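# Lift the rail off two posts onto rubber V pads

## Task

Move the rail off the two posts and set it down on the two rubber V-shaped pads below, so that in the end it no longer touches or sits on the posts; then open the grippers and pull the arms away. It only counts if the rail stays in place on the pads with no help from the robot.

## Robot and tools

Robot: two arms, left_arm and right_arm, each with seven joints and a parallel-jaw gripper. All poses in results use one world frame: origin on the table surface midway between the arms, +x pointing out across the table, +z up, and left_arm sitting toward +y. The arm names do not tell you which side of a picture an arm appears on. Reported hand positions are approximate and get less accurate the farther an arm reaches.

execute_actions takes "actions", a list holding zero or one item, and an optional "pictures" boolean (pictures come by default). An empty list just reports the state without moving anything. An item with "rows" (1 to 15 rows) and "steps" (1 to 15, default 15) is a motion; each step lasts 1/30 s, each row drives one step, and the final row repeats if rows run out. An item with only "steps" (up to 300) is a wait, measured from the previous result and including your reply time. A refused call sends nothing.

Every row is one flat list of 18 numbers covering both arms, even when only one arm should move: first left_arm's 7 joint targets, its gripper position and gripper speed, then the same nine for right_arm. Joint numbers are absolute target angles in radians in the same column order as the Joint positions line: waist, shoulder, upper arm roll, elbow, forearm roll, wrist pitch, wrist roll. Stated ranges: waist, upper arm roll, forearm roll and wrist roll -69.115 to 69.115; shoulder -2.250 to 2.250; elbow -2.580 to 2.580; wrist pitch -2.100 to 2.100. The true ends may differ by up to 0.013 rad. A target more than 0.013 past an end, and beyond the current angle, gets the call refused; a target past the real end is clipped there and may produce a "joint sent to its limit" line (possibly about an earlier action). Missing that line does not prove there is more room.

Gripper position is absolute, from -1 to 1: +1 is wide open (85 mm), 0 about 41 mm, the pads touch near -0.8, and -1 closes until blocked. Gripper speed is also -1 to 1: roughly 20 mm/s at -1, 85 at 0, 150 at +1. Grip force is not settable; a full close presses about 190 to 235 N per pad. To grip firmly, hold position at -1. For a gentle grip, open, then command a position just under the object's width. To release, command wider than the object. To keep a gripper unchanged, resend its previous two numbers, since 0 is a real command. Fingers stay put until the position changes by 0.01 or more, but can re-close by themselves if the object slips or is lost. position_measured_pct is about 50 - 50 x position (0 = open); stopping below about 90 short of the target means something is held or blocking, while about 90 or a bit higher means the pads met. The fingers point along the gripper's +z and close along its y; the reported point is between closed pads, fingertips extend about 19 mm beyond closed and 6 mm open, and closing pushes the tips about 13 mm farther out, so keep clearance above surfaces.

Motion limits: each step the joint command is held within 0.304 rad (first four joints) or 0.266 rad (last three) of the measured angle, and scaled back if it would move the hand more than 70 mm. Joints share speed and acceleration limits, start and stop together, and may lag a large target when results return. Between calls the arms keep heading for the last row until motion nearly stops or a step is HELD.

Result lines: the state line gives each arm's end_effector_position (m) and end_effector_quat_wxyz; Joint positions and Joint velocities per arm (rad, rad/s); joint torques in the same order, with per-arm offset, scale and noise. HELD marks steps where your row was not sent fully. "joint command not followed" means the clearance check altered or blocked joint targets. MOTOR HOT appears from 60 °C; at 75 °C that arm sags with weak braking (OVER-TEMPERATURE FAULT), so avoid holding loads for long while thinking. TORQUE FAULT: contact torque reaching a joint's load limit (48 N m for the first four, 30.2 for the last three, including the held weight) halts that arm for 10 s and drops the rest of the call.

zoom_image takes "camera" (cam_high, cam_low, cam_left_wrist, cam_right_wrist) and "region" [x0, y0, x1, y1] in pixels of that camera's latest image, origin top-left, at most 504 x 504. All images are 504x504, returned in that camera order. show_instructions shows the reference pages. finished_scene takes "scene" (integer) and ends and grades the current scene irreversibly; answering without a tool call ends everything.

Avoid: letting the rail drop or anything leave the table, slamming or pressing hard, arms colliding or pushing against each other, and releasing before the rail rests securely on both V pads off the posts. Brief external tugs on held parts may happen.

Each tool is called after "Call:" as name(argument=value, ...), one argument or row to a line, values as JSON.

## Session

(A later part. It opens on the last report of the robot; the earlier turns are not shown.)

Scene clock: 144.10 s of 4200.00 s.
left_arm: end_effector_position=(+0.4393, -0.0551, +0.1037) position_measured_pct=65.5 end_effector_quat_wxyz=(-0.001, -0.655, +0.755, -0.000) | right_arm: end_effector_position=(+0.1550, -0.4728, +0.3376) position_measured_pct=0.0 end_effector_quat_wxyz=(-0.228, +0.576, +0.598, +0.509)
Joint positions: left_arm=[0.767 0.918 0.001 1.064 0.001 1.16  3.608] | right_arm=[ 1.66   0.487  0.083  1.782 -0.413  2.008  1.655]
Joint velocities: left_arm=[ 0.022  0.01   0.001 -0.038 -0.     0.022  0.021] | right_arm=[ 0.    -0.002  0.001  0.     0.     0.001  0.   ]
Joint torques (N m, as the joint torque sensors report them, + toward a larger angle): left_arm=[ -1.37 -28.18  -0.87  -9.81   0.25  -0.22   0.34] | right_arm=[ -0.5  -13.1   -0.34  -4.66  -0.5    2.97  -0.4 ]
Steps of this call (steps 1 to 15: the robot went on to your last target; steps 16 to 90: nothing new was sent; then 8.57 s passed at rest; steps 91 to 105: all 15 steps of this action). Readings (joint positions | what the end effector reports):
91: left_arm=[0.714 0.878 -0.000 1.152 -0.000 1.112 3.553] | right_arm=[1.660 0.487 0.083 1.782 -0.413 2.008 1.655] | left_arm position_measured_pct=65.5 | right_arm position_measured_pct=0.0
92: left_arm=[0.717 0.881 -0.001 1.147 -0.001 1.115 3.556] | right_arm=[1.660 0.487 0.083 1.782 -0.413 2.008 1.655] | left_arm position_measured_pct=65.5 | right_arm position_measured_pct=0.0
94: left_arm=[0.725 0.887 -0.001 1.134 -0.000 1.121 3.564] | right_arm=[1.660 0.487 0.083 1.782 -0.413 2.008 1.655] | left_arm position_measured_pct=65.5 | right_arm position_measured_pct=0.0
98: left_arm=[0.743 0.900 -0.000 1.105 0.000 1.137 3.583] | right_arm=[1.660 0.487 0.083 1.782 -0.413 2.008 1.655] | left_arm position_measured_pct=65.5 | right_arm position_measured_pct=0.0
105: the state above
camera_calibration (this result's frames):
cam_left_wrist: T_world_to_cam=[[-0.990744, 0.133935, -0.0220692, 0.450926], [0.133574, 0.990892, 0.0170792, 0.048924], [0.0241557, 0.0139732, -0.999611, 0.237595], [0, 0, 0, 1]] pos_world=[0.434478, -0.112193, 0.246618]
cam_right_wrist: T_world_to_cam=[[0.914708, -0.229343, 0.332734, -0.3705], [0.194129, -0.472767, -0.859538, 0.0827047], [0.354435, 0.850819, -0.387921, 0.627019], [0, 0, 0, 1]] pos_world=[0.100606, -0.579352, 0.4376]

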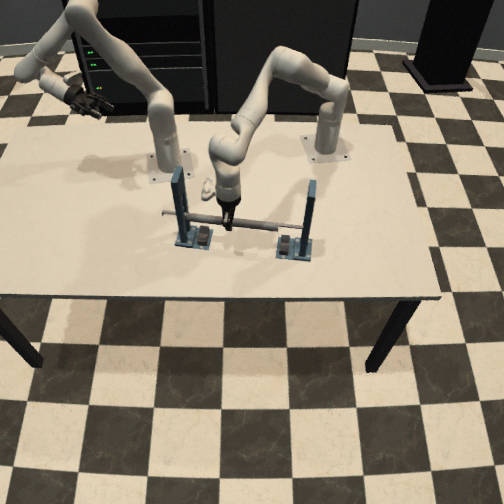

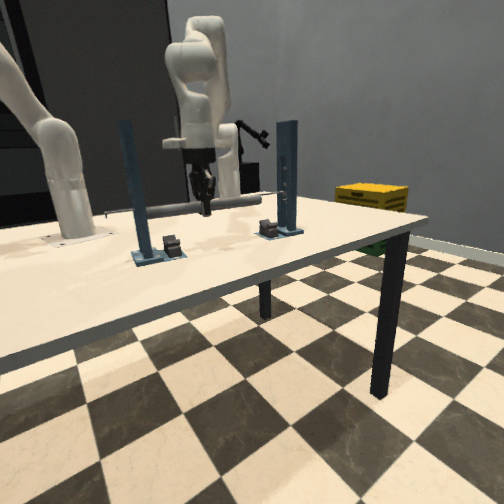

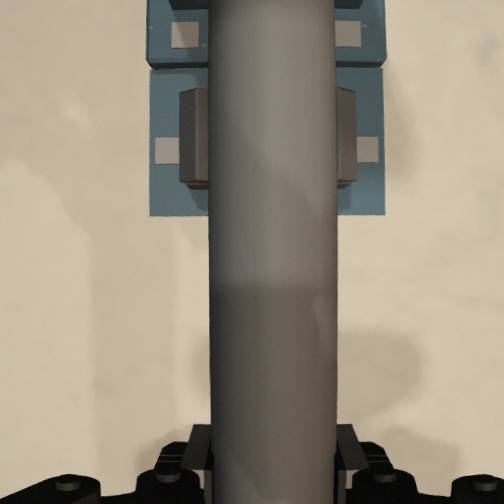

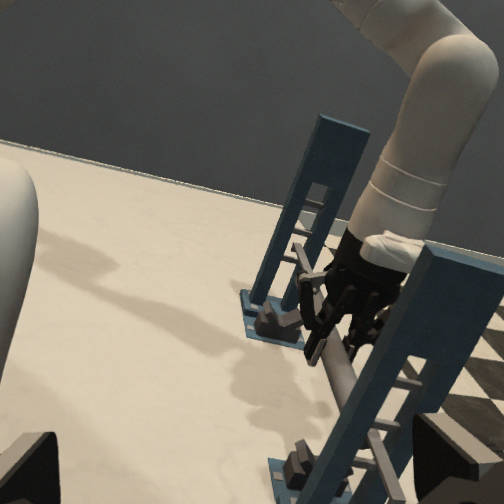

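Call:
execute_actions(
  actions=[],
)

Call:
zoom_image(
  camera="cam_right_wrist",
  region=[240,200,504,504],
)

Call:
zoom_image(
  camera="cam_low",
  region=[240,160,320,220],
)

Scene clock: 146.47 s of 4200.00 s.
left_arm: end_effector_position=(+0.4395, -0.0554, +0.1032) position_measured_pct=65.5 end_effector_quat_wxyz=(+0.000, -0.655, +0.755, -0.000) | right_arm: end_effector_position=(+0.1550, -0.4728, +0.3376) position_measured_pct=0.0 end_effector_quat_wxyz=(-0.228, +0.576, +0.598, +0.509)
Joint positions: left_arm=[ 0.769  0.92   0.     1.061 -0.     1.161  3.608] | right_arm=[ 1.66   0.487  0.083  1.782 -0.413  2.008  1.655]
Joint velocities: left_arm=[0.001 0.    0.001 0.    0.    0.002 0.   ] | right_arm=[-0.     0.001  0.    -0.     0.    -0.001 -0.   ]
Joint torques (N m, as the joint torque sensors report them, + toward a larger angle): left_arm=[  0.56 -28.52   0.02 -10.04   0.49  -0.22   0.14] | right_arm=[ -0.42 -13.54  -0.33  -4.53  -0.49   3.13  -0.32]
Steps of this call (steps 1 to 15: the robot went on to your last target; steps 16 to 71: nothing new was sent). Readings (joint positions | what the end effector reports):
1: left_arm=[0.768 0.918 0.001 1.063 0.000 1.160 3.608] | right_arm=[1.660 0.487 0.083 1.782 -0.413 2.008 1.655] | left_arm position_measured_pct=65.5 | right_arm position_measured_pct=0.0
2: left_arm=[0.768 0.918 0.001 1.062 0.000 1.160 3.608] | right_arm=[1.660 0.487 0.083 1.782 -0.413 2.008 1.655] | left_arm position_measured_pct=65.5 | right_arm position_measured_pct=0.0
4: left_arm=[0.768 0.919 0.000 1.062 0.000 1.161 3.608] | right_arm=[1.660 0.487 0.083 1.782 -0.413 2.008 1.655] | left_arm position_measured_pct=65.5 | right_arm position_measured_pct=0.0
8: left_arm=[0.768 0.919 -0.000 1.061 -0.000 1.161 3.608] | right_arm=[1.660 0.487 0.083 1.782 -0.413 2.008 1.655] | left_arm position_measured_pct=65.5 | right_arm position_measured_pct=0.0
71: the state above
All arms were judged still, so your last target was given up. Only a new action makes them travel on or press farther. Fingers that are still opening or closing keep moving.
camera_calibration (this result's frames):
cam_left_wrist: T_world_to_cam=[[-0.990704, 0.13423, -0.0220829, 0.451072], [0.133833, 0.99083, 0.0185808, 0.0489942], [0.0243745, 0.0154526, -0.999583, 0.237104], [0, 0, 0, 1]] pos_world=[0.434542, -0.112756, 0.246056]
cam_right_wrist: T_world_to_cam=[[0.914708, -0.229343, 0.332734, -0.3705], [0.194129, -0.472767, -0.859538, 0.0827048], [0.354434, 0.850819, -0.387921, 0.62702], [0, 0, 0, 1]] pos_world=[0.100606, -0.579352, 0.4376]

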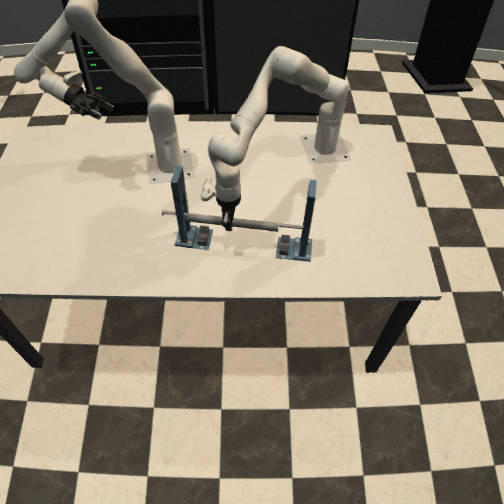

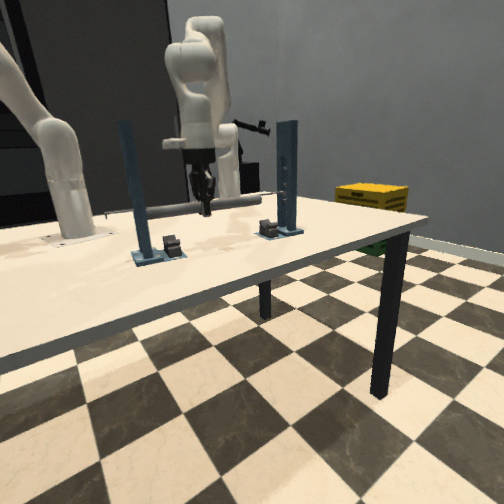

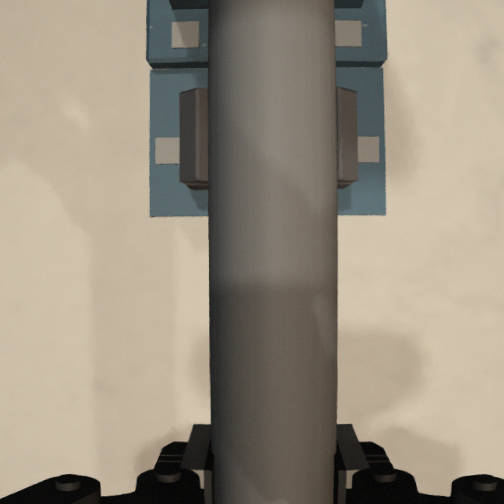

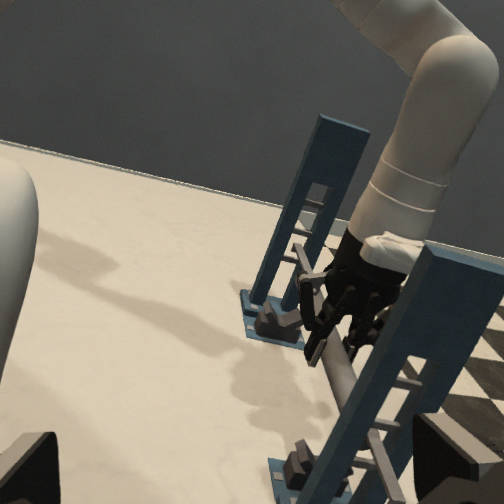

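Region (240, 200, 504, 504) of cam_right_wrist's 504x504 image, scaled by 1.658; it fills the left 438 columns of this view, and the rest is white.

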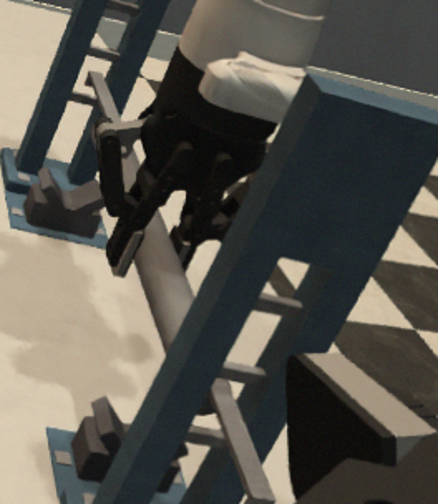

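Region (240, 160, 320, 220) of cam_low's 504x504 image, scaled by 6.300, with more detail than that image has; it fills the top 378 rows of this view, and the rest is white.

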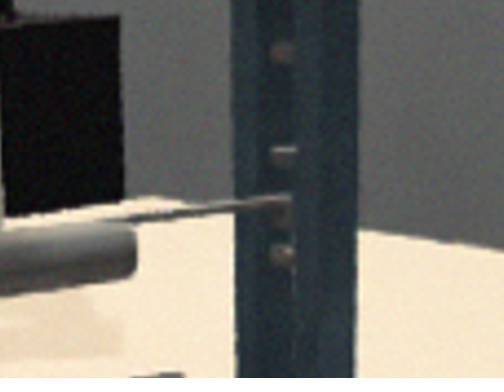

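Call:
zoom_image(
  camera="cam_high",
  region=[270,190,330,250],
)

Call:
zoom_image(
  camera="cam_high",
  region=[155,185,215,245],
)

Call:
zoom_image(
  camera="cam_right_wrist",
  region=[260,200,360,300],
)

Region (270, 190, 330, 250) of cam_high's 504x504 image, scaled by 8.400, with more detail than that image has.

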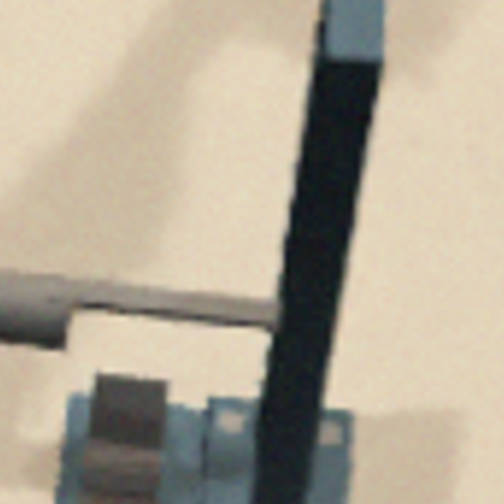

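Region (155, 185, 215, 245) of cam_high's 504x504 image, scaled by 8.400, with more detail than that image has.

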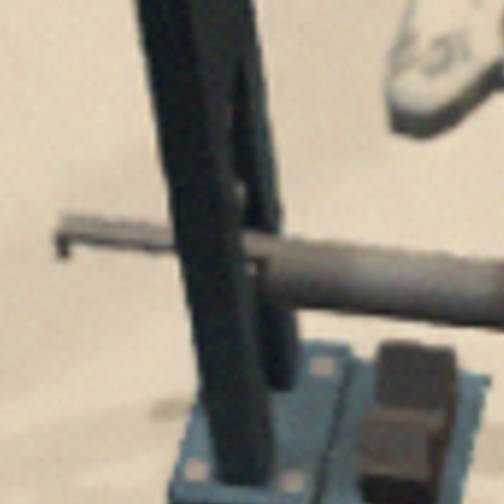

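Region (260, 200, 360, 300) of cam_right_wrist's 504x504 image, scaled by 5.040.

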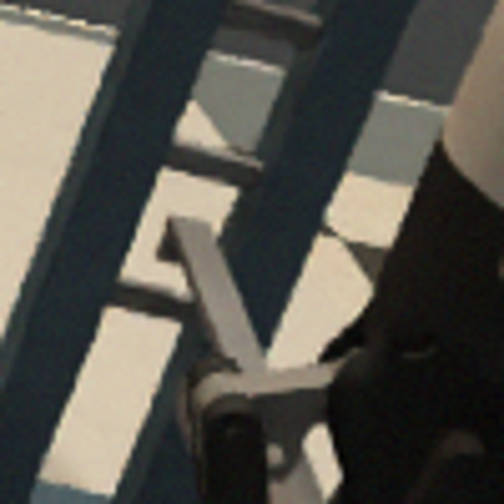

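Call:
execute_actions(
  actions=[
    {"rows":[[0.7729,0.9231,0,1.0537,0,1.1648,3.6127,-1,-0.3,1.66,0.487,0.083,1.782,-0.413,2.008,1.655,1,0]],"steps":12},
  ],
  pictures=false,
)

Call:
execute_actions(
  actions=[
    {"rows":[[0.7619,0.9194,0,1.0767,0.0255,1.136,3.5894,-1,-0.3,1.66,0.487,0.083,1.782,-0.413,2.008,1.655,1,0],[0.7619,0.9194,0,1.0767,0.0255,1.136,3.5894,-1,-0.3,1.66,0.487,0.083,1.782,-0.413,2.008,1.655,1,0],[0.7619,0.9194,0,1.0767,0.0255,1.136,3.5894,-1,-0.3,1.66,0.487,0.083,1.782,-0.413,2.008,1.655,1,0],[0.7619,0.9194,0,1.0767,0.0255,1.136,3.5894,-1,-0.3,1.66,0.487,0.083,1.782,-0.413,2.008,1.655,1,0],[0.7619,0.9194,0,1.0767,0.0255,1.136,3.5894,-1,-0.3,1.66,0.487,0.083,1.782,-0.413,2.008,1.655,1,0],[0.7508,0.9157,0,1.0997,0.051,1.1071,3.566,-1,-0.3,1.66,0.487,0.083,1.782,-0.413,2.008,1.655,1,0]],"steps":15},
  ],
)

Call:
zoom_image(
  camera="cam_low",
  region=[240,160,320,220],
)

Call:
zoom_image(
  camera="cam_right_wrist",
  region=[260,200,360,300],
)

Scene clock: 180.13 s of 4200.00 s.
left_arm: end_effector_position=(+0.4390, -0.0583, +0.1033) position_measured_pct=65.5 end_effector_quat_wxyz=(+0.000, -0.655, +0.755, -0.000) | right_arm: end_effector_position=(+0.1550, -0.4728, +0.3376) position_measured_pct=0.0 end_effector_quat_wxyz=(-0.228, +0.576, +0.598, +0.509)
Joint positions: left_arm=[ 0.773  0.923 -0.     1.054 -0.     1.165  3.613] | right_arm=[ 1.66   0.487  0.083  1.782 -0.413  2.008  1.655]
Joint velocities: left_arm=[ 0.001  0.001 -0.002 -0.     0.001 -0.001  0.   ] | right_arm=[-0.    -0.     0.001  0.002  0.     0.     0.001]
Joint torques (N m, as the joint torque sensors report them, + toward a larger angle): left_arm=[  0.3  -28.43   0.05 -10.1    0.41  -0.08   0.19] | right_arm=[ -0.29 -13.17  -0.22  -4.4   -0.62   2.94  -0.23]
Steps of this call (steps 1 to 90: nothing new was sent; then 30.27 s passed at rest; steps 91 to 102: all 12 steps of this action). Readings (joint positions | what the end effector reports):
91: left_arm=[0.769 0.920 -0.000 1.060 -0.000 1.161 3.609] | right_arm=[1.660 0.487 0.083 1.782 -0.413 2.008 1.655] | left_arm position_measured_pct=65.5 | right_arm position_measured_pct=0.0
92: left_arm=[0.771 0.922 -0.001 1.057 -0.000 1.163 3.610] | right_arm=[1.660 0.487 0.083 1.782 -0.413 2.008 1.655] | left_arm position_measured_pct=65.5 | right_arm position_measured_pct=0.0
94: left_arm=[0.772 0.923 0.000 1.055 0.000 1.164 3.612] | right_arm=[1.660 0.487 0.083 1.782 -0.413 2.008 1.655] | left_arm position_measured_pct=65.5 | right_arm position_measured_pct=0.0
98: left_arm=[0.773 0.923 0.000 1.054 0.000 1.165 3.613] | right_arm=[1.660 0.487 0.083 1.782 -0.413 2.008 1.655] | left_arm position_measured_pct=65.5 | right_arm position_measured_pct=0.0
102: the state above

Scene clock: 180.63 s of 4200.00 s.
left_arm: end_effector_position=(+0.4385, -0.0588, +0.0949) position_measured_pct=65.5 end_effector_quat_wxyz=(-0.019, -0.654, +0.756, -0.015) | right_arm: end_effector_position=(+0.1550, -0.4728, +0.3376) position_measured_pct=0.0 end_effector_quat_wxyz=(-0.228, +0.576, +0.598, +0.509)
Joint positions: left_arm=[0.751 0.916 0.    1.1   0.051 1.107 3.566] | right_arm=[ 1.66   0.487  0.083  1.782 -0.413  2.008  1.655]
Joint velocities: left_arm=[-0.003 -0.003  0.001  0.002  0.002 -0.004 -0.   ] | right_arm=[ 0.    -0.001  0.     0.002 -0.001 -0.    -0.   ]
Joint torques (N m, as the joint torque sensors report them, + toward a larger angle): left_arm=[  0.27 -28.62   0.4   -9.94   0.61  -0.42   0.15] | right_arm=[ -0.49 -13.11  -0.11  -4.46  -0.51   2.88  -0.17]
Steps of this call (steps 1 to 15: all 15 steps of this action). Readings (joint positions | what the end effector reports):
1: left_arm=[0.772 0.923 0.000 1.054 0.001 1.164 3.612] | right_arm=[1.660 0.487 0.083 1.782 -0.413 2.008 1.655] | left_arm position_measured_pct=65.5 | right_arm position_measured_pct=0.0
2: left_arm=[0.770 0.921 0.001 1.059 0.006 1.158 3.608] | right_arm=[1.660 0.487 0.083 1.782 -0.413 2.008 1.655] | left_arm position_measured_pct=65.5 | right_arm position_measured_pct=0.0
4: left_arm=[0.764 0.920 -0.000 1.072 0.020 1.142 3.594] | right_arm=[1.660 0.487 0.083 1.782 -0.413 2.008 1.655] | left_arm position_measured_pct=65.5 | right_arm position_measured_pct=0.0
8: left_arm=[0.755 0.917 0.000 1.090 0.040 1.120 3.576] | right_arm=[1.660 0.487 0.083 1.782 -0.413 2.008 1.655] | left_arm position_measured_pct=65.5 | right_arm position_measured_pct=0.0
15: the state above
camera_calibration (this result's frames):
cam_left_wrist: T_world_to_cam=[[-0.990551, 0.135762, -0.0194312, 0.450187], [0.136317, 0.990184, -0.0308817, 0.0562102], [0.0150479, -0.0332387, -0.999334, 0.230049], [0, 0, 0, 1]] pos_world=[0.434809, -0.10913, 0.24038]
cam_right_wrist: T_world_to_cam=[[0.914708, -0.229343, 0.332734, -0.3705], [0.194129, -0.472767, -0.859538, 0.0827047], [0.354434, 0.850819, -0.387921, 0.62702], [0, 0, 0, 1]] pos_world=[0.100606, -0.579352, 0.4376]

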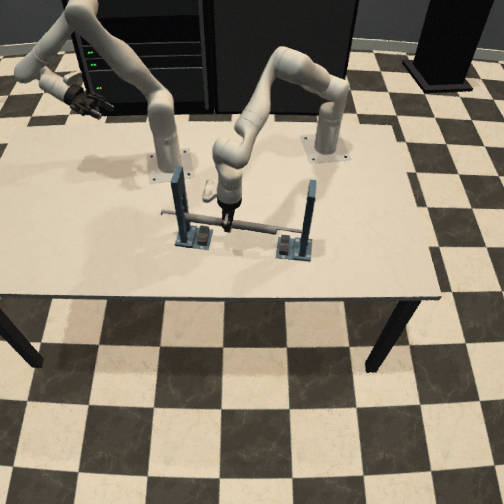

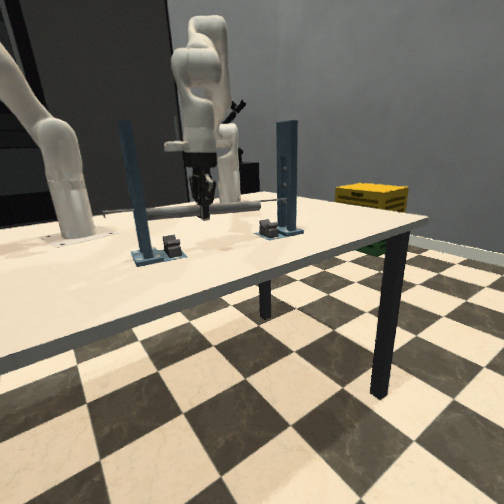

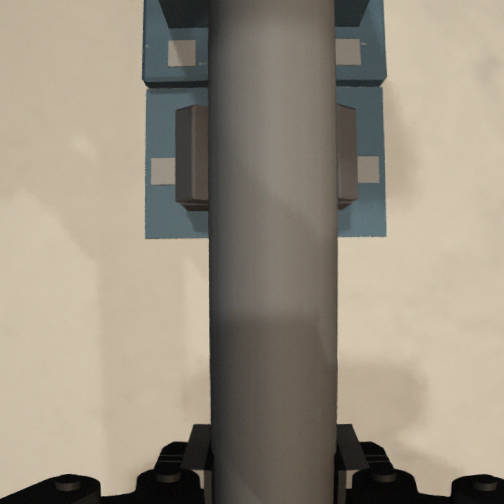

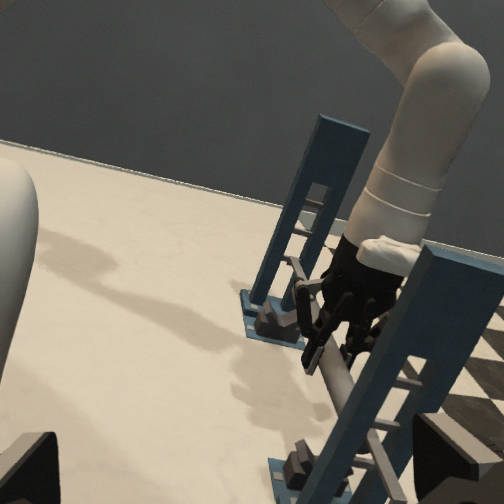

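Region (240, 160, 320, 220) of cam_low's 504x504 image, scaled by 6.300, with more detail than that image has; it fills the top 378 rows of this view, and the rest is white.

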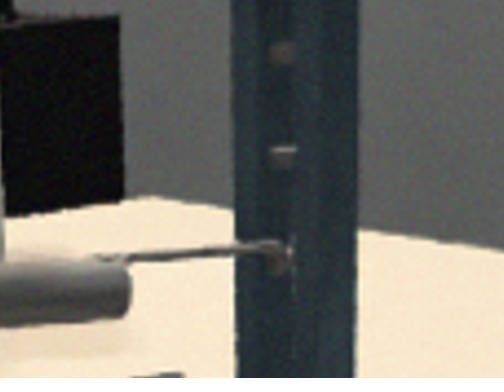

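Region (260, 200, 360, 300) of cam_right_wrist's 504x504 image, scaled by 5.040.

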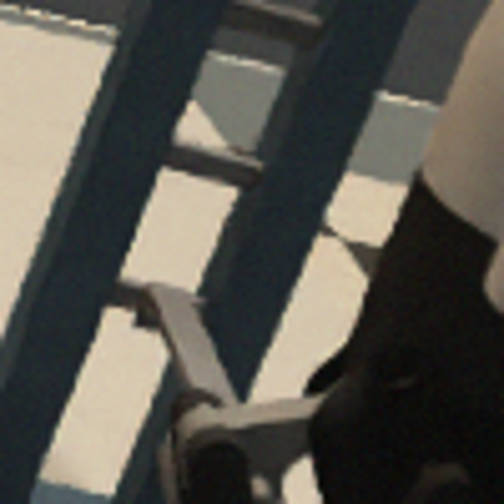

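Call:
execute_actions(
  actions=[
    {"rows":[[0.7398,0.9121,0,1.1226,0.0765,1.0783,3.5427,-1,-0.3,1.66,0.487,0.083,1.782,-0.413,2.008,1.655,1,0],[0.7398,0.9121,0,1.1226,0.0765,1.0783,3.5427,-1,-0.3,1.66,0.487,0.083,1.782,-0.413,2.008,1.655,1,0],[0.7398,0.9121,0,1.1226,0.0765,1.0783,3.5427,-1,-0.3,1.66,0.487,0.083,1.782,-0.413,2.008,1.655,1,0],[0.7398,0.9121,0,1.1226,0.0765,1.0783,3.5427,-1,-0.3,1.66,0.487,0.083,1.782,-0.413,2.008,1.655,1,0],[0.7398,0.9121,0,1.1226,0.0765,1.0783,3.5427,-1,-0.3,1.66,0.487,0.083,1.782,-0.413,2.008,1.655,1,0],[0.7288,0.9084,0,1.1456,0.102,1.0495,3.5194,-1,-0.3,1.66,0.487,0.083,1.782,-0.413,2.008,1.655,1,0]],"steps":15},
  ],
)

Call:
zoom_image(
  camera="cam_low",
  region=[240,160,320,220],
)

Call:
zoom_image(
  camera="cam_right_wrist",
  region=[260,200,360,300],
)

Call:
zoom_image(
  camera="cam_low",
  region=[95,180,175,240],
)

Scene clock: 187.17 s of 4200.00 s.
left_arm: end_effector_position=(+0.4388, -0.0585, +0.0876) position_measured_pct=65.5 end_effector_quat_wxyz=(-0.037, -0.654, +0.755, -0.032) | right_arm: end_effector_position=(+0.1550, -0.4728, +0.3376) position_measured_pct=0.0 end_effector_quat_wxyz=(-0.228, +0.576, +0.598, +0.509)
Joint positions: left_arm=[0.729 0.909 0.    1.145 0.102 1.05  3.519] | right_arm=[ 1.66   0.487  0.083  1.782 -0.413  2.008  1.655]
Joint velocities: left_arm=[-0.002 -0.003 -0.001  0.002  0.002 -0.001 -0.001] | right_arm=[ 0.    -0.001 -0.001  0.001 -0.001  0.001  0.001]
Joint torques (N m, as the joint torque sensors report them, + toward a larger angle): left_arm=[  0.28 -28.74   0.33  -9.89   0.72  -0.17   0.18] | right_arm=[ -0.34 -13.64  -0.05  -4.48  -0.6    2.98  -0.46]
Steps of this call (steps 1 to 15: the robot went on to your last target; steps 16 to 90: nothing new was sent; then 3.03 s passed at rest; steps 91 to 105: all 15 steps of this action). Readings (joint positions | what the end effector reports):
91: left_arm=[0.750 0.915 0.000 1.101 0.052 1.106 3.565] | right_arm=[1.660 0.487 0.083 1.782 -0.413 2.008 1.655] | left_arm position_measured_pct=65.5 | right_arm position_measured_pct=0.0
92: left_arm=[0.747 0.914 0.001 1.106 0.057 1.099 3.560] | right_arm=[1.660 0.487 0.083 1.782 -0.413 2.008 1.655] | left_arm position_measured_pct=65.5 | right_arm position_measured_pct=0.0
94: left_arm=[0.742 0.912 -0.000 1.118 0.071 1.084 3.547] | right_arm=[1.660 0.487 0.083 1.782 -0.413 2.008 1.655] | left_arm position_measured_pct=65.5 | right_arm position_measured_pct=0.0
98: left_arm=[0.733 0.909 0.000 1.136 0.091 1.062 3.530] | right_arm=[1.660 0.487 0.083 1.782 -0.413 2.008 1.655] | left_arm position_measured_pct=65.5 | right_arm position_measured_pct=0.0
105: the state above
camera_calibration (this result's frames):
cam_left_wrist: T_world_to_cam=[[-0.990954, 0.132538, -0.0210762, 0.450465], [0.133798, 0.987904, -0.0783885, 0.0607833], [0.0104318, -0.0804993, -0.9967, 0.221776], [0, 0, 0, 1]] pos_world=[0.435943, -0.101899, 0.235303]
cam_right_wrist: T_world_to_cam=[[0.914708, -0.229343, 0.332734, -0.370499], [0.194129, -0.472767, -0.859538, 0.0827048], [0.354434, 0.850819, -0.387921, 0.627019], [0, 0, 0, 1]] pos_world=[0.100606, -0.579352, 0.4376]

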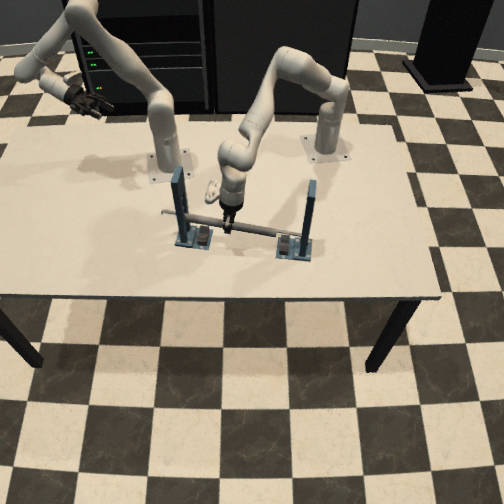

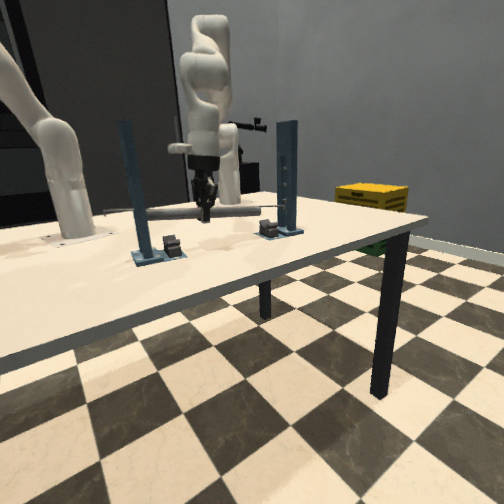

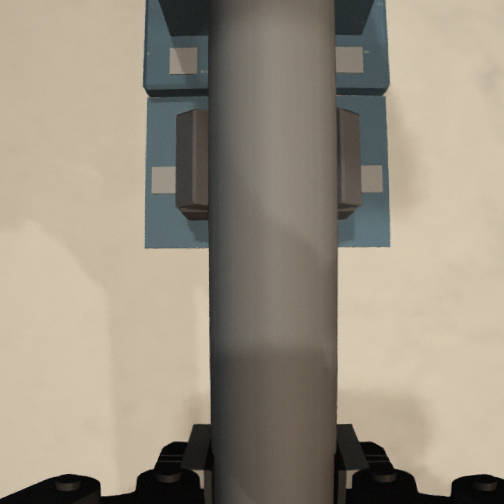

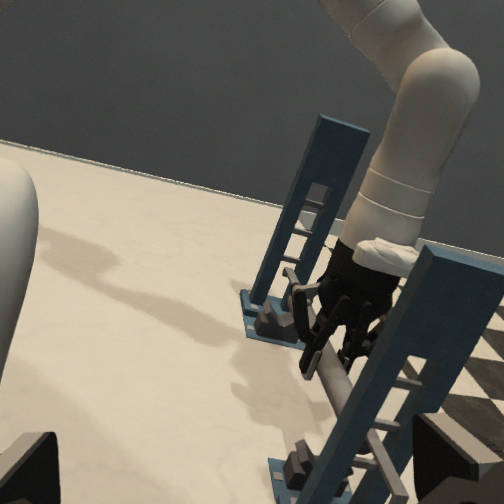

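Region (240, 160, 320, 220) of cam_low's 504x504 image, scaled by 6.300, with more detail than that image has; it fills the top 378 rows of this view, and the rest is white.

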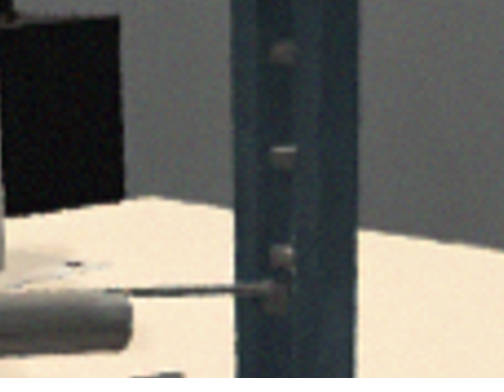

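Region (260, 200, 360, 300) of cam_right_wrist's 504x504 image, scaled by 5.040.

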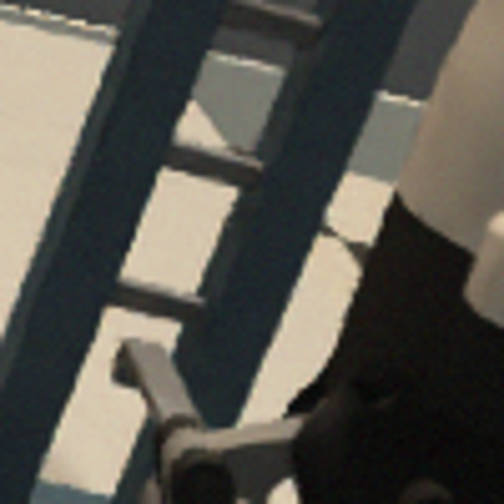

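Region (95, 180, 175, 240) of cam_low's 504x504 image, scaled by 6.300, with more detail than that image has; it fills the top 378 rows of this view, and the rest is white.

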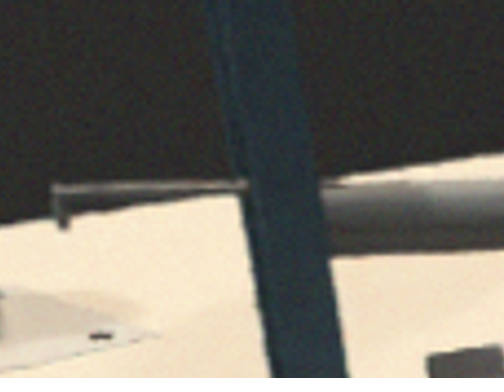

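Call:
execute_actions(
  actions=[
    {"rows":[[0.7143,0.9001,0,1.1667,0.1034,1.0378,3.5031,-1,-0.3,1.66,0.487,0.083,1.782,-0.413,2.008,1.655,1,0],[0.7143,0.9001,0,1.1667,0.1034,1.0378,3.5031,-1,-0.3,1.66,0.487,0.083,1.782,-0.413,2.008,1.655,1,0],[0.7143,0.9001,0,1.1667,0.1034,1.0378,3.5031,-1,-0.3,1.66,0.487,0.083,1.782,-0.413,2.008,1.655,1,0],[0.6997,0.8921,0,1.1875,0.1048,1.0263,3.4868,-1,-0.3,1.66,0.487,0.083,1.782,-0.413,2.008,1.655,1,0],[0.6997,0.8921,0,1.1875,0.1048,1.0263,3.4868,-1,-0.3,1.66,0.487,0.083,1.782,-0.413,2.008,1.655,1,0],[0.6997,0.8921,0,1.1875,0.1048,1.0263,3.4868,-1,-0.3,1.66,0.487,0.083,1.782,-0.413,2.008,1.655,1,0],[0.6852,0.8844,0,1.2081,0.1062,1.015,3.4704,-1,-0.3,1.66,0.487,0.083,1.782,-0.413,2.008,1.655,1,0],[0.6852,0.8844,0,1.2081,0.1062,1.015,3.4704,-1,-0.3,1.66,0.487,0.083,1.782,-0.413,2.008,1.655,1,0],[0.6852,0.8844,0,1.2081,0.1062,1.015,3.4704,-1,-0.3,1.66,0.487,0.083,1.782,-0.413,2.008,1.655,1,0],[0.6706,0.8768,0,1.2284,0.1075,1.0039,3.4541,-1,-0.3,1.66,0.487,0.083,1.782,-0.413,2.008,1.655,1,0]],"steps":15},
  ],
)

Call:
zoom_image(
  camera="cam_low",
  region=[110,160,320,260],
)

Call:
zoom_image(
  camera="cam_right_wrist",
  region=[260,240,504,504],
)

Scene clock: 210.03 s of 4200.00 s.
left_arm: end_effector_position=(+0.4445, -0.0208, +0.0835) position_measured_pct=65.5 end_effector_quat_wxyz=(-0.036, -0.654, +0.755, -0.031) | right_arm: end_effector_position=(+0.1550, -0.4728, +0.3376) position_measured_pct=0.0 end_effector_quat_wxyz=(-0.228, +0.576, +0.598, +0.509)
Joint positions: left_arm=[ 0.672  0.878 -0.001  1.227  0.107  1.005  3.455] | right_arm=[ 1.66   0.487  0.083  1.782 -0.413  2.008  1.655]
Joint velocities: left_arm=[-0.016 -0.006  0.008  0.025  0.009 -0.014 -0.014] | right_arm=[-0.     0.    -0.     0.001 -0.001  0.002 -0.   ]
Joint torques (N m, as the joint torque sensors report them, + toward a larger angle): left_arm=[  1.57 -28.22   1.2   -9.78   0.96  -0.18   0.23] | right_arm=[ -0.27 -13.42  -0.19  -4.58  -0.53   3.    -0.15]
Steps of this call (steps 1 to 15: the robot went on to your last target; steps 16 to 90: nothing new was sent; then 19.37 s passed at rest; steps 91 to 105: all 15 steps of this action). Readings (joint positions | what the end effector reports):
91: left_arm=[0.728 0.908 0.000 1.147 0.102 1.049 3.519] | right_arm=[1.660 0.487 0.083 1.782 -0.413 2.008 1.655] | left_arm position_measured_pct=65.5 | right_arm position_measured_pct=0.0
92: left_arm=[0.724 0.905 0.001 1.152 0.103 1.046 3.515] | right_arm=[1.660 0.487 0.083 1.782 -0.413 2.008 1.655] | left_arm position_measured_pct=65.5 | right_arm position_measured_pct=0.0
94: left_arm=[0.716 0.900 0.000 1.164 0.103 1.039 3.505] | right_arm=[1.660 0.487 0.083 1.782 -0.413 2.008 1.655] | left_arm position_measured_pct=65.5 | right_arm position_measured_pct=0.0
98: left_arm=[0.696 0.890 0.000 1.192 0.105 1.024 3.484] | right_arm=[1.660 0.487 0.083 1.782 -0.413 2.008 1.655] | left_arm position_measured_pct=65.5 | right_arm position_measured_pct=0.0
105: the state above
camera_calibration (this result's frames):
cam_left_wrist: T_world_to_cam=[[-0.990963, 0.132465, -0.021109, 0.450951], [0.133712, 0.988026, -0.0769845, 0.0223701], [0.0106584, -0.0791113, -0.996809, 0.220658], [0, 0, 0, 1]] pos_world=[0.441533, -0.0643808, 0.231195]
cam_right_wrist: T_world_to_cam=[[0.914708, -0.229343, 0.332733, -0.3705], [0.194129, -0.472767, -0.859538, 0.0827049], [0.354434, 0.850819, -0.387921, 0.627019], [0, 0, 0, 1]] pos_world=[0.100606, -0.579352, 0.4376]

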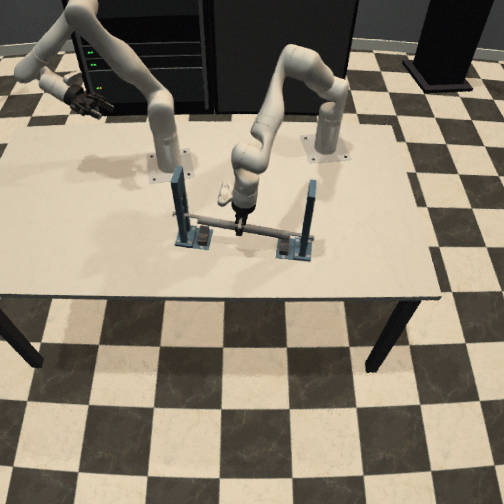

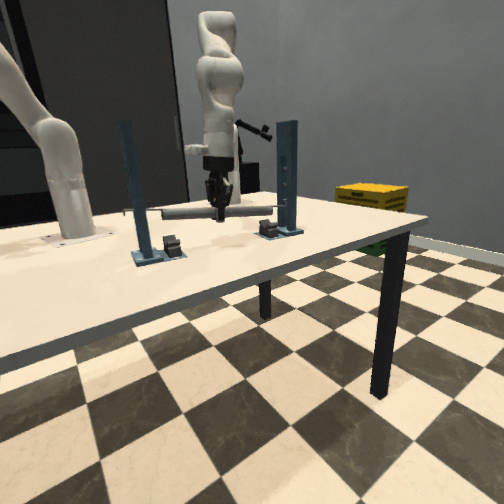

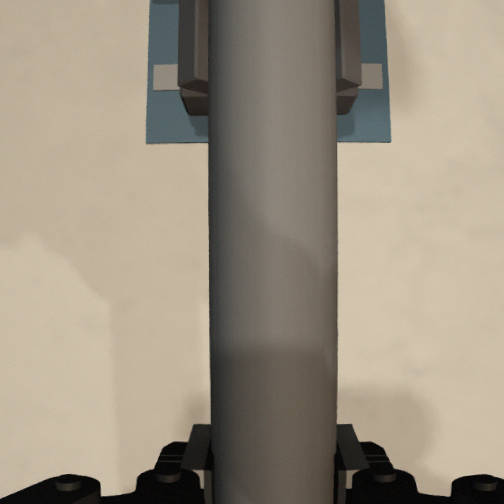

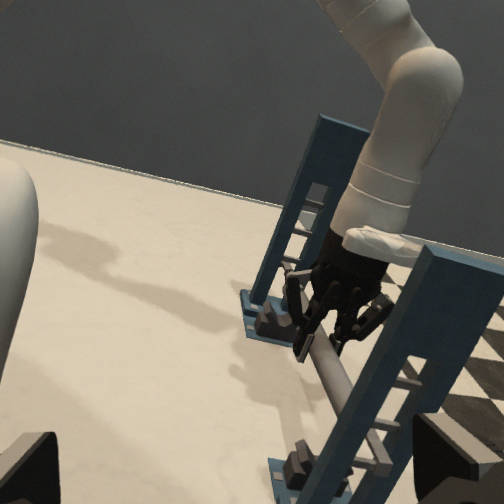

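Region (110, 160, 320, 260) of cam_low's 504x504 image, scaled by 2.400, with more detail than that image has; it fills the top 240 rows of this view, and the rest is white.

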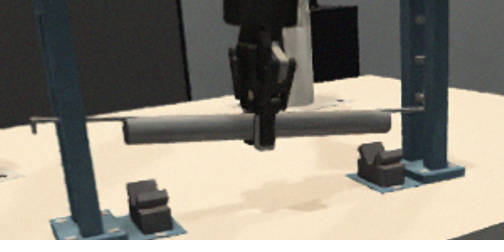

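Region (260, 240, 504, 504) of cam_right_wrist's 504x504 image, scaled by 1.909; it fills the left 466 columns of this view, and the rest is white.

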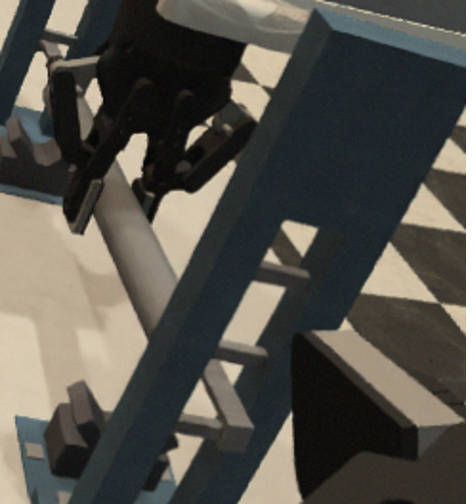

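Call:
execute_actions(
  actions=[],
  pictures=false,
)

Scene clock: 214.40 s of 4200.00 s.
left_arm: end_effector_position=(+0.4444, -0.0207, +0.0840) position_measured_pct=65.5 end_effector_quat_wxyz=(-0.037, -0.655, +0.754, -0.032) | right_arm: end_effector_position=(+0.1550, -0.4728, +0.3376) position_measured_pct=0.0 end_effector_quat_wxyz=(-0.228, +0.576, +0.598, +0.509)
Joint positions: left_arm=[0.671 0.877 0.    1.228 0.108 1.004 3.454] | right_arm=[ 1.66   0.487  0.083  1.782 -0.413  2.008  1.655]
Joint velocities: left_arm=[-0.001  0.    -0.002 -0.     0.     0.002  0.001] | right_arm=[ 0.     0.002  0.    -0.001  0.001  0.     0.   ]
Joint torques (N m, as the joint torque sensors report them, + toward a larger angle): left_arm=[  0.33 -27.36   0.54  -9.8    0.94  -0.21   0.17] | right_arm=[ -0.21 -13.38   0.01  -4.22  -0.42   2.97  -0.27]
Steps of this call (steps 1 to 15: the robot went on to your last target; steps 16 to 90: nothing new was sent; then 1.37 s passed at rest). Readings (joint positions | what the end effector reports):
1: left_arm=[0.671 0.878 -0.001 1.228 0.107 1.004 3.454] | right_arm=[1.660 0.487 0.083 1.782 -0.413 2.008 1.655] | left_arm position_measured_pct=65.5 | right_arm position_measured_pct=0.0
2: left_arm=[0.671 0.878 -0.000 1.228 0.107 1.004 3.454] | right_arm=[1.660 0.487 0.083 1.782 -0.413 2.008 1.655] | left_arm position_measured_pct=65.5 | right_arm position_measured_pct=0.0
4: left_arm=[0.671 0.877 -0.000 1.228 0.108 1.004 3.454] | right_arm=[1.660 0.487 0.083 1.782 -0.413 2.008 1.655] | left_arm position_measured_pct=65.5 | right_arm position_measured_pct=0.0
8: left_arm=[0.671 0.877 -0.000 1.228 0.107 1.004 3.454] | right_arm=[1.660 0.487 0.083 1.782 -0.413 2.008 1.655] | left_arm position_measured_pct=65.5 | right_arm position_measured_pct=0.0
90: the state above
All arms were judged still, so your last target was given up. Only a new action makes them travel on or press farther. Fingers that are still opening or closing keep moving.

Call:
zoom_image(
  camera="cam_low",
  region=[240,160,320,220],
)

Call:
zoom_image(
  camera="cam_high",
  region=[270,190,330,250],
)

Region (240, 160, 320, 220) of cam_low's 504x504 image, scaled by 6.300, with more detail than that image has; it fills the top 378 rows of this view, and the rest is white.

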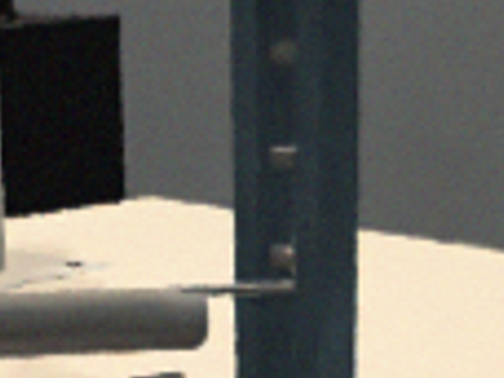

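Region (270, 190, 330, 250) of cam_high's 504x504 image, scaled by 8.400, with more detail than that image has.

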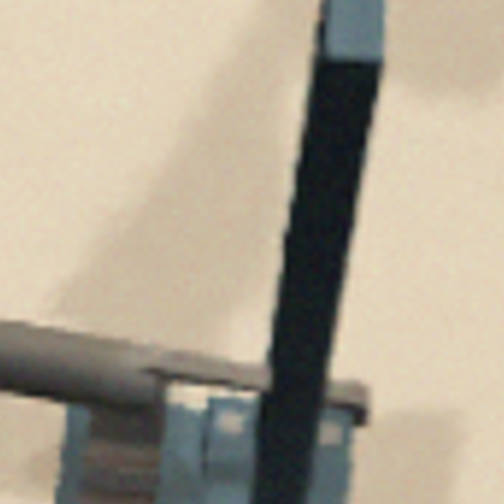

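Passing under the rung with clearance. Continue.

Call:
execute_actions(
  actions=[
    {"rows":[[0.6553,0.8703,0,1.2458,0.1088,0.9943,3.4372,-1,-0.3,1.66,0.487,0.083,1.782,-0.413,2.008,1.655,1,0],[0.6553,0.8703,0,1.2458,0.1088,0.9943,3.4372,-1,-0.3,1.66,0.487,0.083,1.782,-0.413,2.008,1.655,1,0],[0.6553,0.8703,0,1.2458,0.1088,0.9943,3.4372,-1,-0.3,1.66,0.487,0.083,1.782,-0.413,2.008,1.655,1,0],[0.64,0.864,0,1.2631,0.1101,0.9848,3.4203,-1,-0.3,1.66,0.487,0.083,1.782,-0.413,2.008,1.655,1,0],[0.64,0.864,0,1.2631,0.1101,0.9848,3.4203,-1,-0.3,1.66,0.487,0.083,1.782,-0.413,2.008,1.655,1,0],[0.64,0.864,0,1.2631,0.1101,0.9848,3.4203,-1,-0.3,1.66,0.487,0.083,1.782,-0.413,2.008,1.655,1,0],[0.6248,0.8578,0,1.2802,0.1114,0.9754,3.4033,-1,-0.3,1.66,0.487,0.083,1.782,-0.413,2.008,1.655,1,0],[0.6248,0.8578,0,1.2802,0.1114,0.9754,3.4033,-1,-0.3,1.66,0.487,0.083,1.782,-0.413,2.008,1.655,1,0],[0.6248,0.8578,0,1.2802,0.1114,0.9754,3.4033,-1,-0.3,1.66,0.487,0.083,1.782,-0.413,2.008,1.655,1,0],[0.6095,0.8518,0,1.2972,0.1127,0.9661,3.3864,-1,-0.3,1.66,0.487,0.083,1.782,-0.413,2.008,1.655,1,0]],"steps":15},
  ],
  pictures=false,
)

Call:
execute_actions(
  actions=[
    {"steps":12},
  ],
)

Call:
zoom_image(
  camera="cam_right_wrist",
  region=[300,340,464,504],
)

Call:
zoom_image(
  camera="cam_low",
  region=[110,160,320,260],
)

Call:
zoom_image(
  camera="cam_high",
  region=[155,185,215,245],
)

Scene clock: 226.83 s of 4200.00 s.
left_arm: end_effector_position=(+0.4498, +0.0168, +0.0799) position_measured_pct=65.5 end_effector_quat_wxyz=(-0.036, -0.654, +0.755, -0.031) | right_arm: end_effector_position=(+0.1550, -0.4728, +0.3376) position_measured_pct=0.0 end_effector_quat_wxyz=(-0.228, +0.576, +0.598, +0.509)
Joint positions: left_arm=[ 0.611  0.853 -0.001  1.296  0.112  0.967  3.387] | right_arm=[ 1.66   0.487  0.083  1.782 -0.413  2.008  1.655]
Joint velocities: left_arm=[-0.019 -0.005  0.012  0.02   0.009 -0.011 -0.014] | right_arm=[-0.001 -0.001 -0.001 -0.001  0.     0.002 -0.001]
Joint torques (N m, as the joint torque sensors report them, + toward a larger angle): left_arm=[  1.1  -26.95   0.9   -9.44   0.96  -0.2    0.08] | right_arm=[ -0.26 -13.21   0.02  -4.16  -0.68   2.67  -0.21]
Steps of this call (steps 1 to 90: nothing new was sent; then 8.93 s passed at rest; steps 91 to 105: all 15 steps of this action). Readings (joint positions | what the end effector reports):
91: left_arm=[0.669 0.876 0.000 1.229 0.108 1.003 3.453] | right_arm=[1.660 0.487 0.083 1.782 -0.413 2.008 1.655] | left_arm position_measured_pct=65.5 | right_arm position_measured_pct=0.0
92: left_arm=[0.665 0.874 0.002 1.235 0.109 1.000 3.449] | right_arm=[1.660 0.487 0.083 1.782 -0.413 2.008 1.655] | left_arm position_measured_pct=65.5 | right_arm position_measured_pct=0.0
94: left_arm=[0.656 0.870 0.000 1.244 0.109 0.995 3.439] | right_arm=[1.660 0.487 0.083 1.782 -0.413 2.008 1.655] | left_arm position_measured_pct=65.5 | right_arm position_measured_pct=0.0
98: left_arm=[0.636 0.862 0.000 1.267 0.111 0.982 3.416] | right_arm=[1.660 0.487 0.083 1.782 -0.413 2.008 1.655] | left_arm position_measured_pct=65.5 | right_arm position_measured_pct=0.0
105: the state above

Scene clock: 227.23 s of 4200.00 s.
left_arm: end_effector_position=(+0.4497, +0.0169, +0.0803) position_measured_pct=65.5 end_effector_quat_wxyz=(-0.037, -0.655, +0.754, -0.032) | right_arm: end_effector_position=(+0.1550, -0.4728, +0.3376) position_measured_pct=0.0 end_effector_quat_wxyz=(-0.228, +0.576, +0.598, +0.509)
Joint positions: left_arm=[ 0.61   0.852 -0.     1.297  0.113  0.966  3.386] | right_arm=[ 1.66   0.487  0.083  1.782 -0.413  2.008  1.655]
Joint velocities: left_arm=[-0.002 -0.    -0.001 -0.     0.001 -0.001  0.   ] | right_arm=[ 0.    -0.002 -0.001  0.001 -0.    -0.001 -0.   ]
Joint torques (N m, as the joint torque sensors report them, + toward a larger angle): left_arm=[  0.1  -26.79   0.4   -9.27   0.82  -0.3    0.26] | right_arm=[ -0.04 -13.34  -0.14  -4.36  -0.54   2.91  -0.04]
Steps of this call (steps 1 to 12: the robot went on to your last target). Readings (joint positions | what the end effector reports):
1: left_arm=[0.610 0.853 -0.001 1.297 0.112 0.966 3.387] | right_arm=[1.660 0.487 0.083 1.782 -0.413 2.008 1.655] | left_arm position_measured_pct=65.5 | right_arm position_measured_pct=0.0
2: left_arm=[0.610 0.853 -0.000 1.297 0.113 0.966 3.387] | right_arm=[1.660 0.487 0.083 1.782 -0.413 2.008 1.655] | left_arm position_measured_pct=65.5 | right_arm position_measured_pct=0.0
4: left_arm=[0.610 0.852 -0.000 1.297 0.113 0.966 3.386] | right_arm=[1.660 0.487 0.083 1.782 -0.413 2.008 1.655] | left_arm position_measured_pct=65.5 | right_arm position_measured_pct=0.0
8: left_arm=[0.610 0.852 -0.000 1.297 0.113 0.966 3.386] | right_arm=[1.660 0.487 0.083 1.782 -0.413 2.008 1.655] | left_arm position_measured_pct=65.5 | right_arm position_measured_pct=0.0
12: the state above
camera_calibration (this result's frames):
cam_left_wrist: T_world_to_cam=[[-0.990999, 0.132173, -0.0212388, 0.451158], [0.133448, 0.987938, -0.0785495, -0.0155379], [0.0106005, -0.0806768, -0.996684, 0.220436], [0, 0, 0, 1]] pos_world=[0.446834, -0.0264963, 0.228067]
cam_right_wrist: T_world_to_cam=[[0.914708, -0.229343, 0.332733, -0.3705], [0.194129, -0.472767, -0.859538, 0.0827049], [0.354434, 0.850819, -0.387921, 0.627019], [0, 0, 0, 1]] pos_world=[0.100606, -0.579352, 0.4376]

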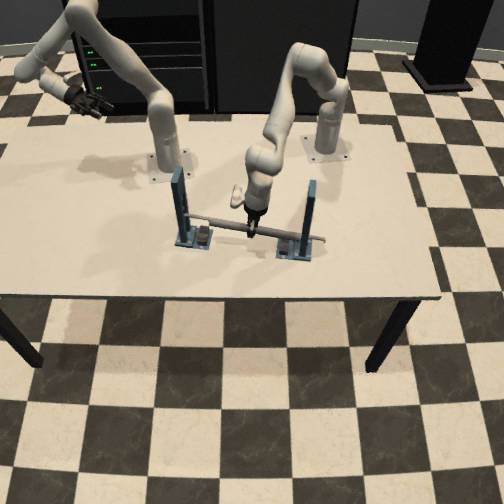

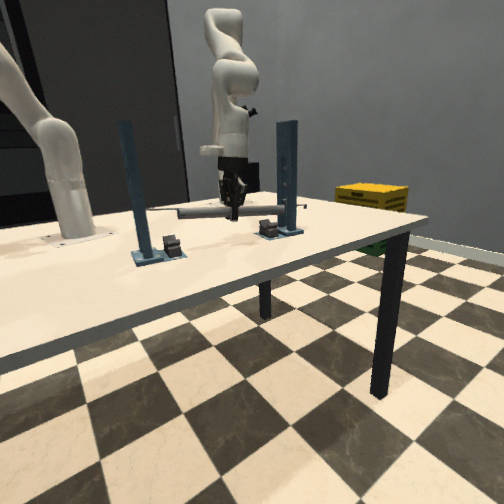

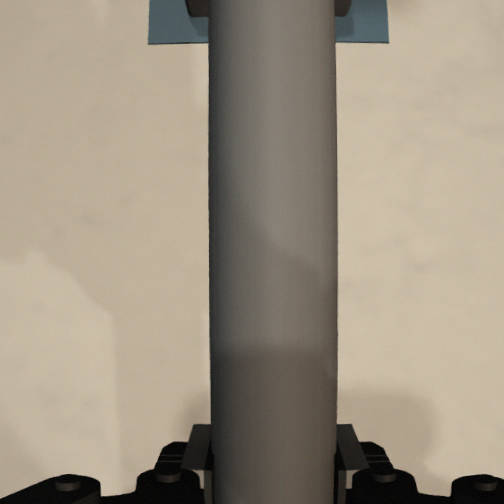

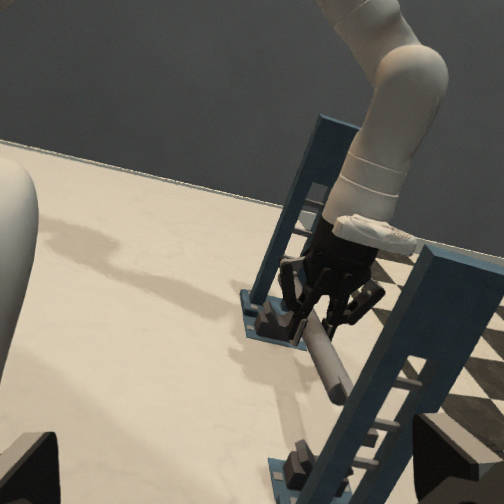

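Region (300, 340, 464, 504) of cam_right_wrist's 504x504 image, scaled by 3.073.

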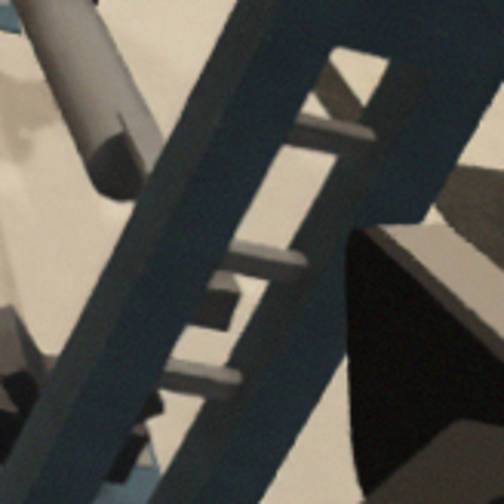

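Region (110, 160, 320, 260) of cam_low's 504x504 image, scaled by 2.400, with more detail than that image has; it fills the top 240 rows of this view, and the rest is white.

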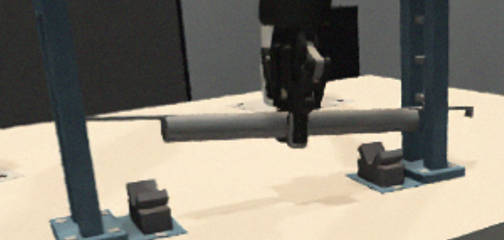

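Region (155, 185, 215, 245) of cam_high's 504x504 image, scaled by 8.400, with more detail than that image has.

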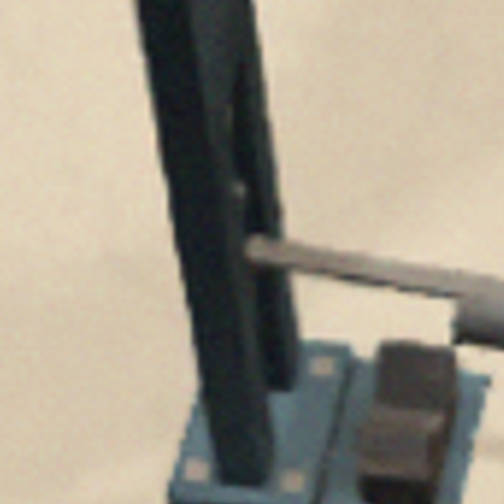

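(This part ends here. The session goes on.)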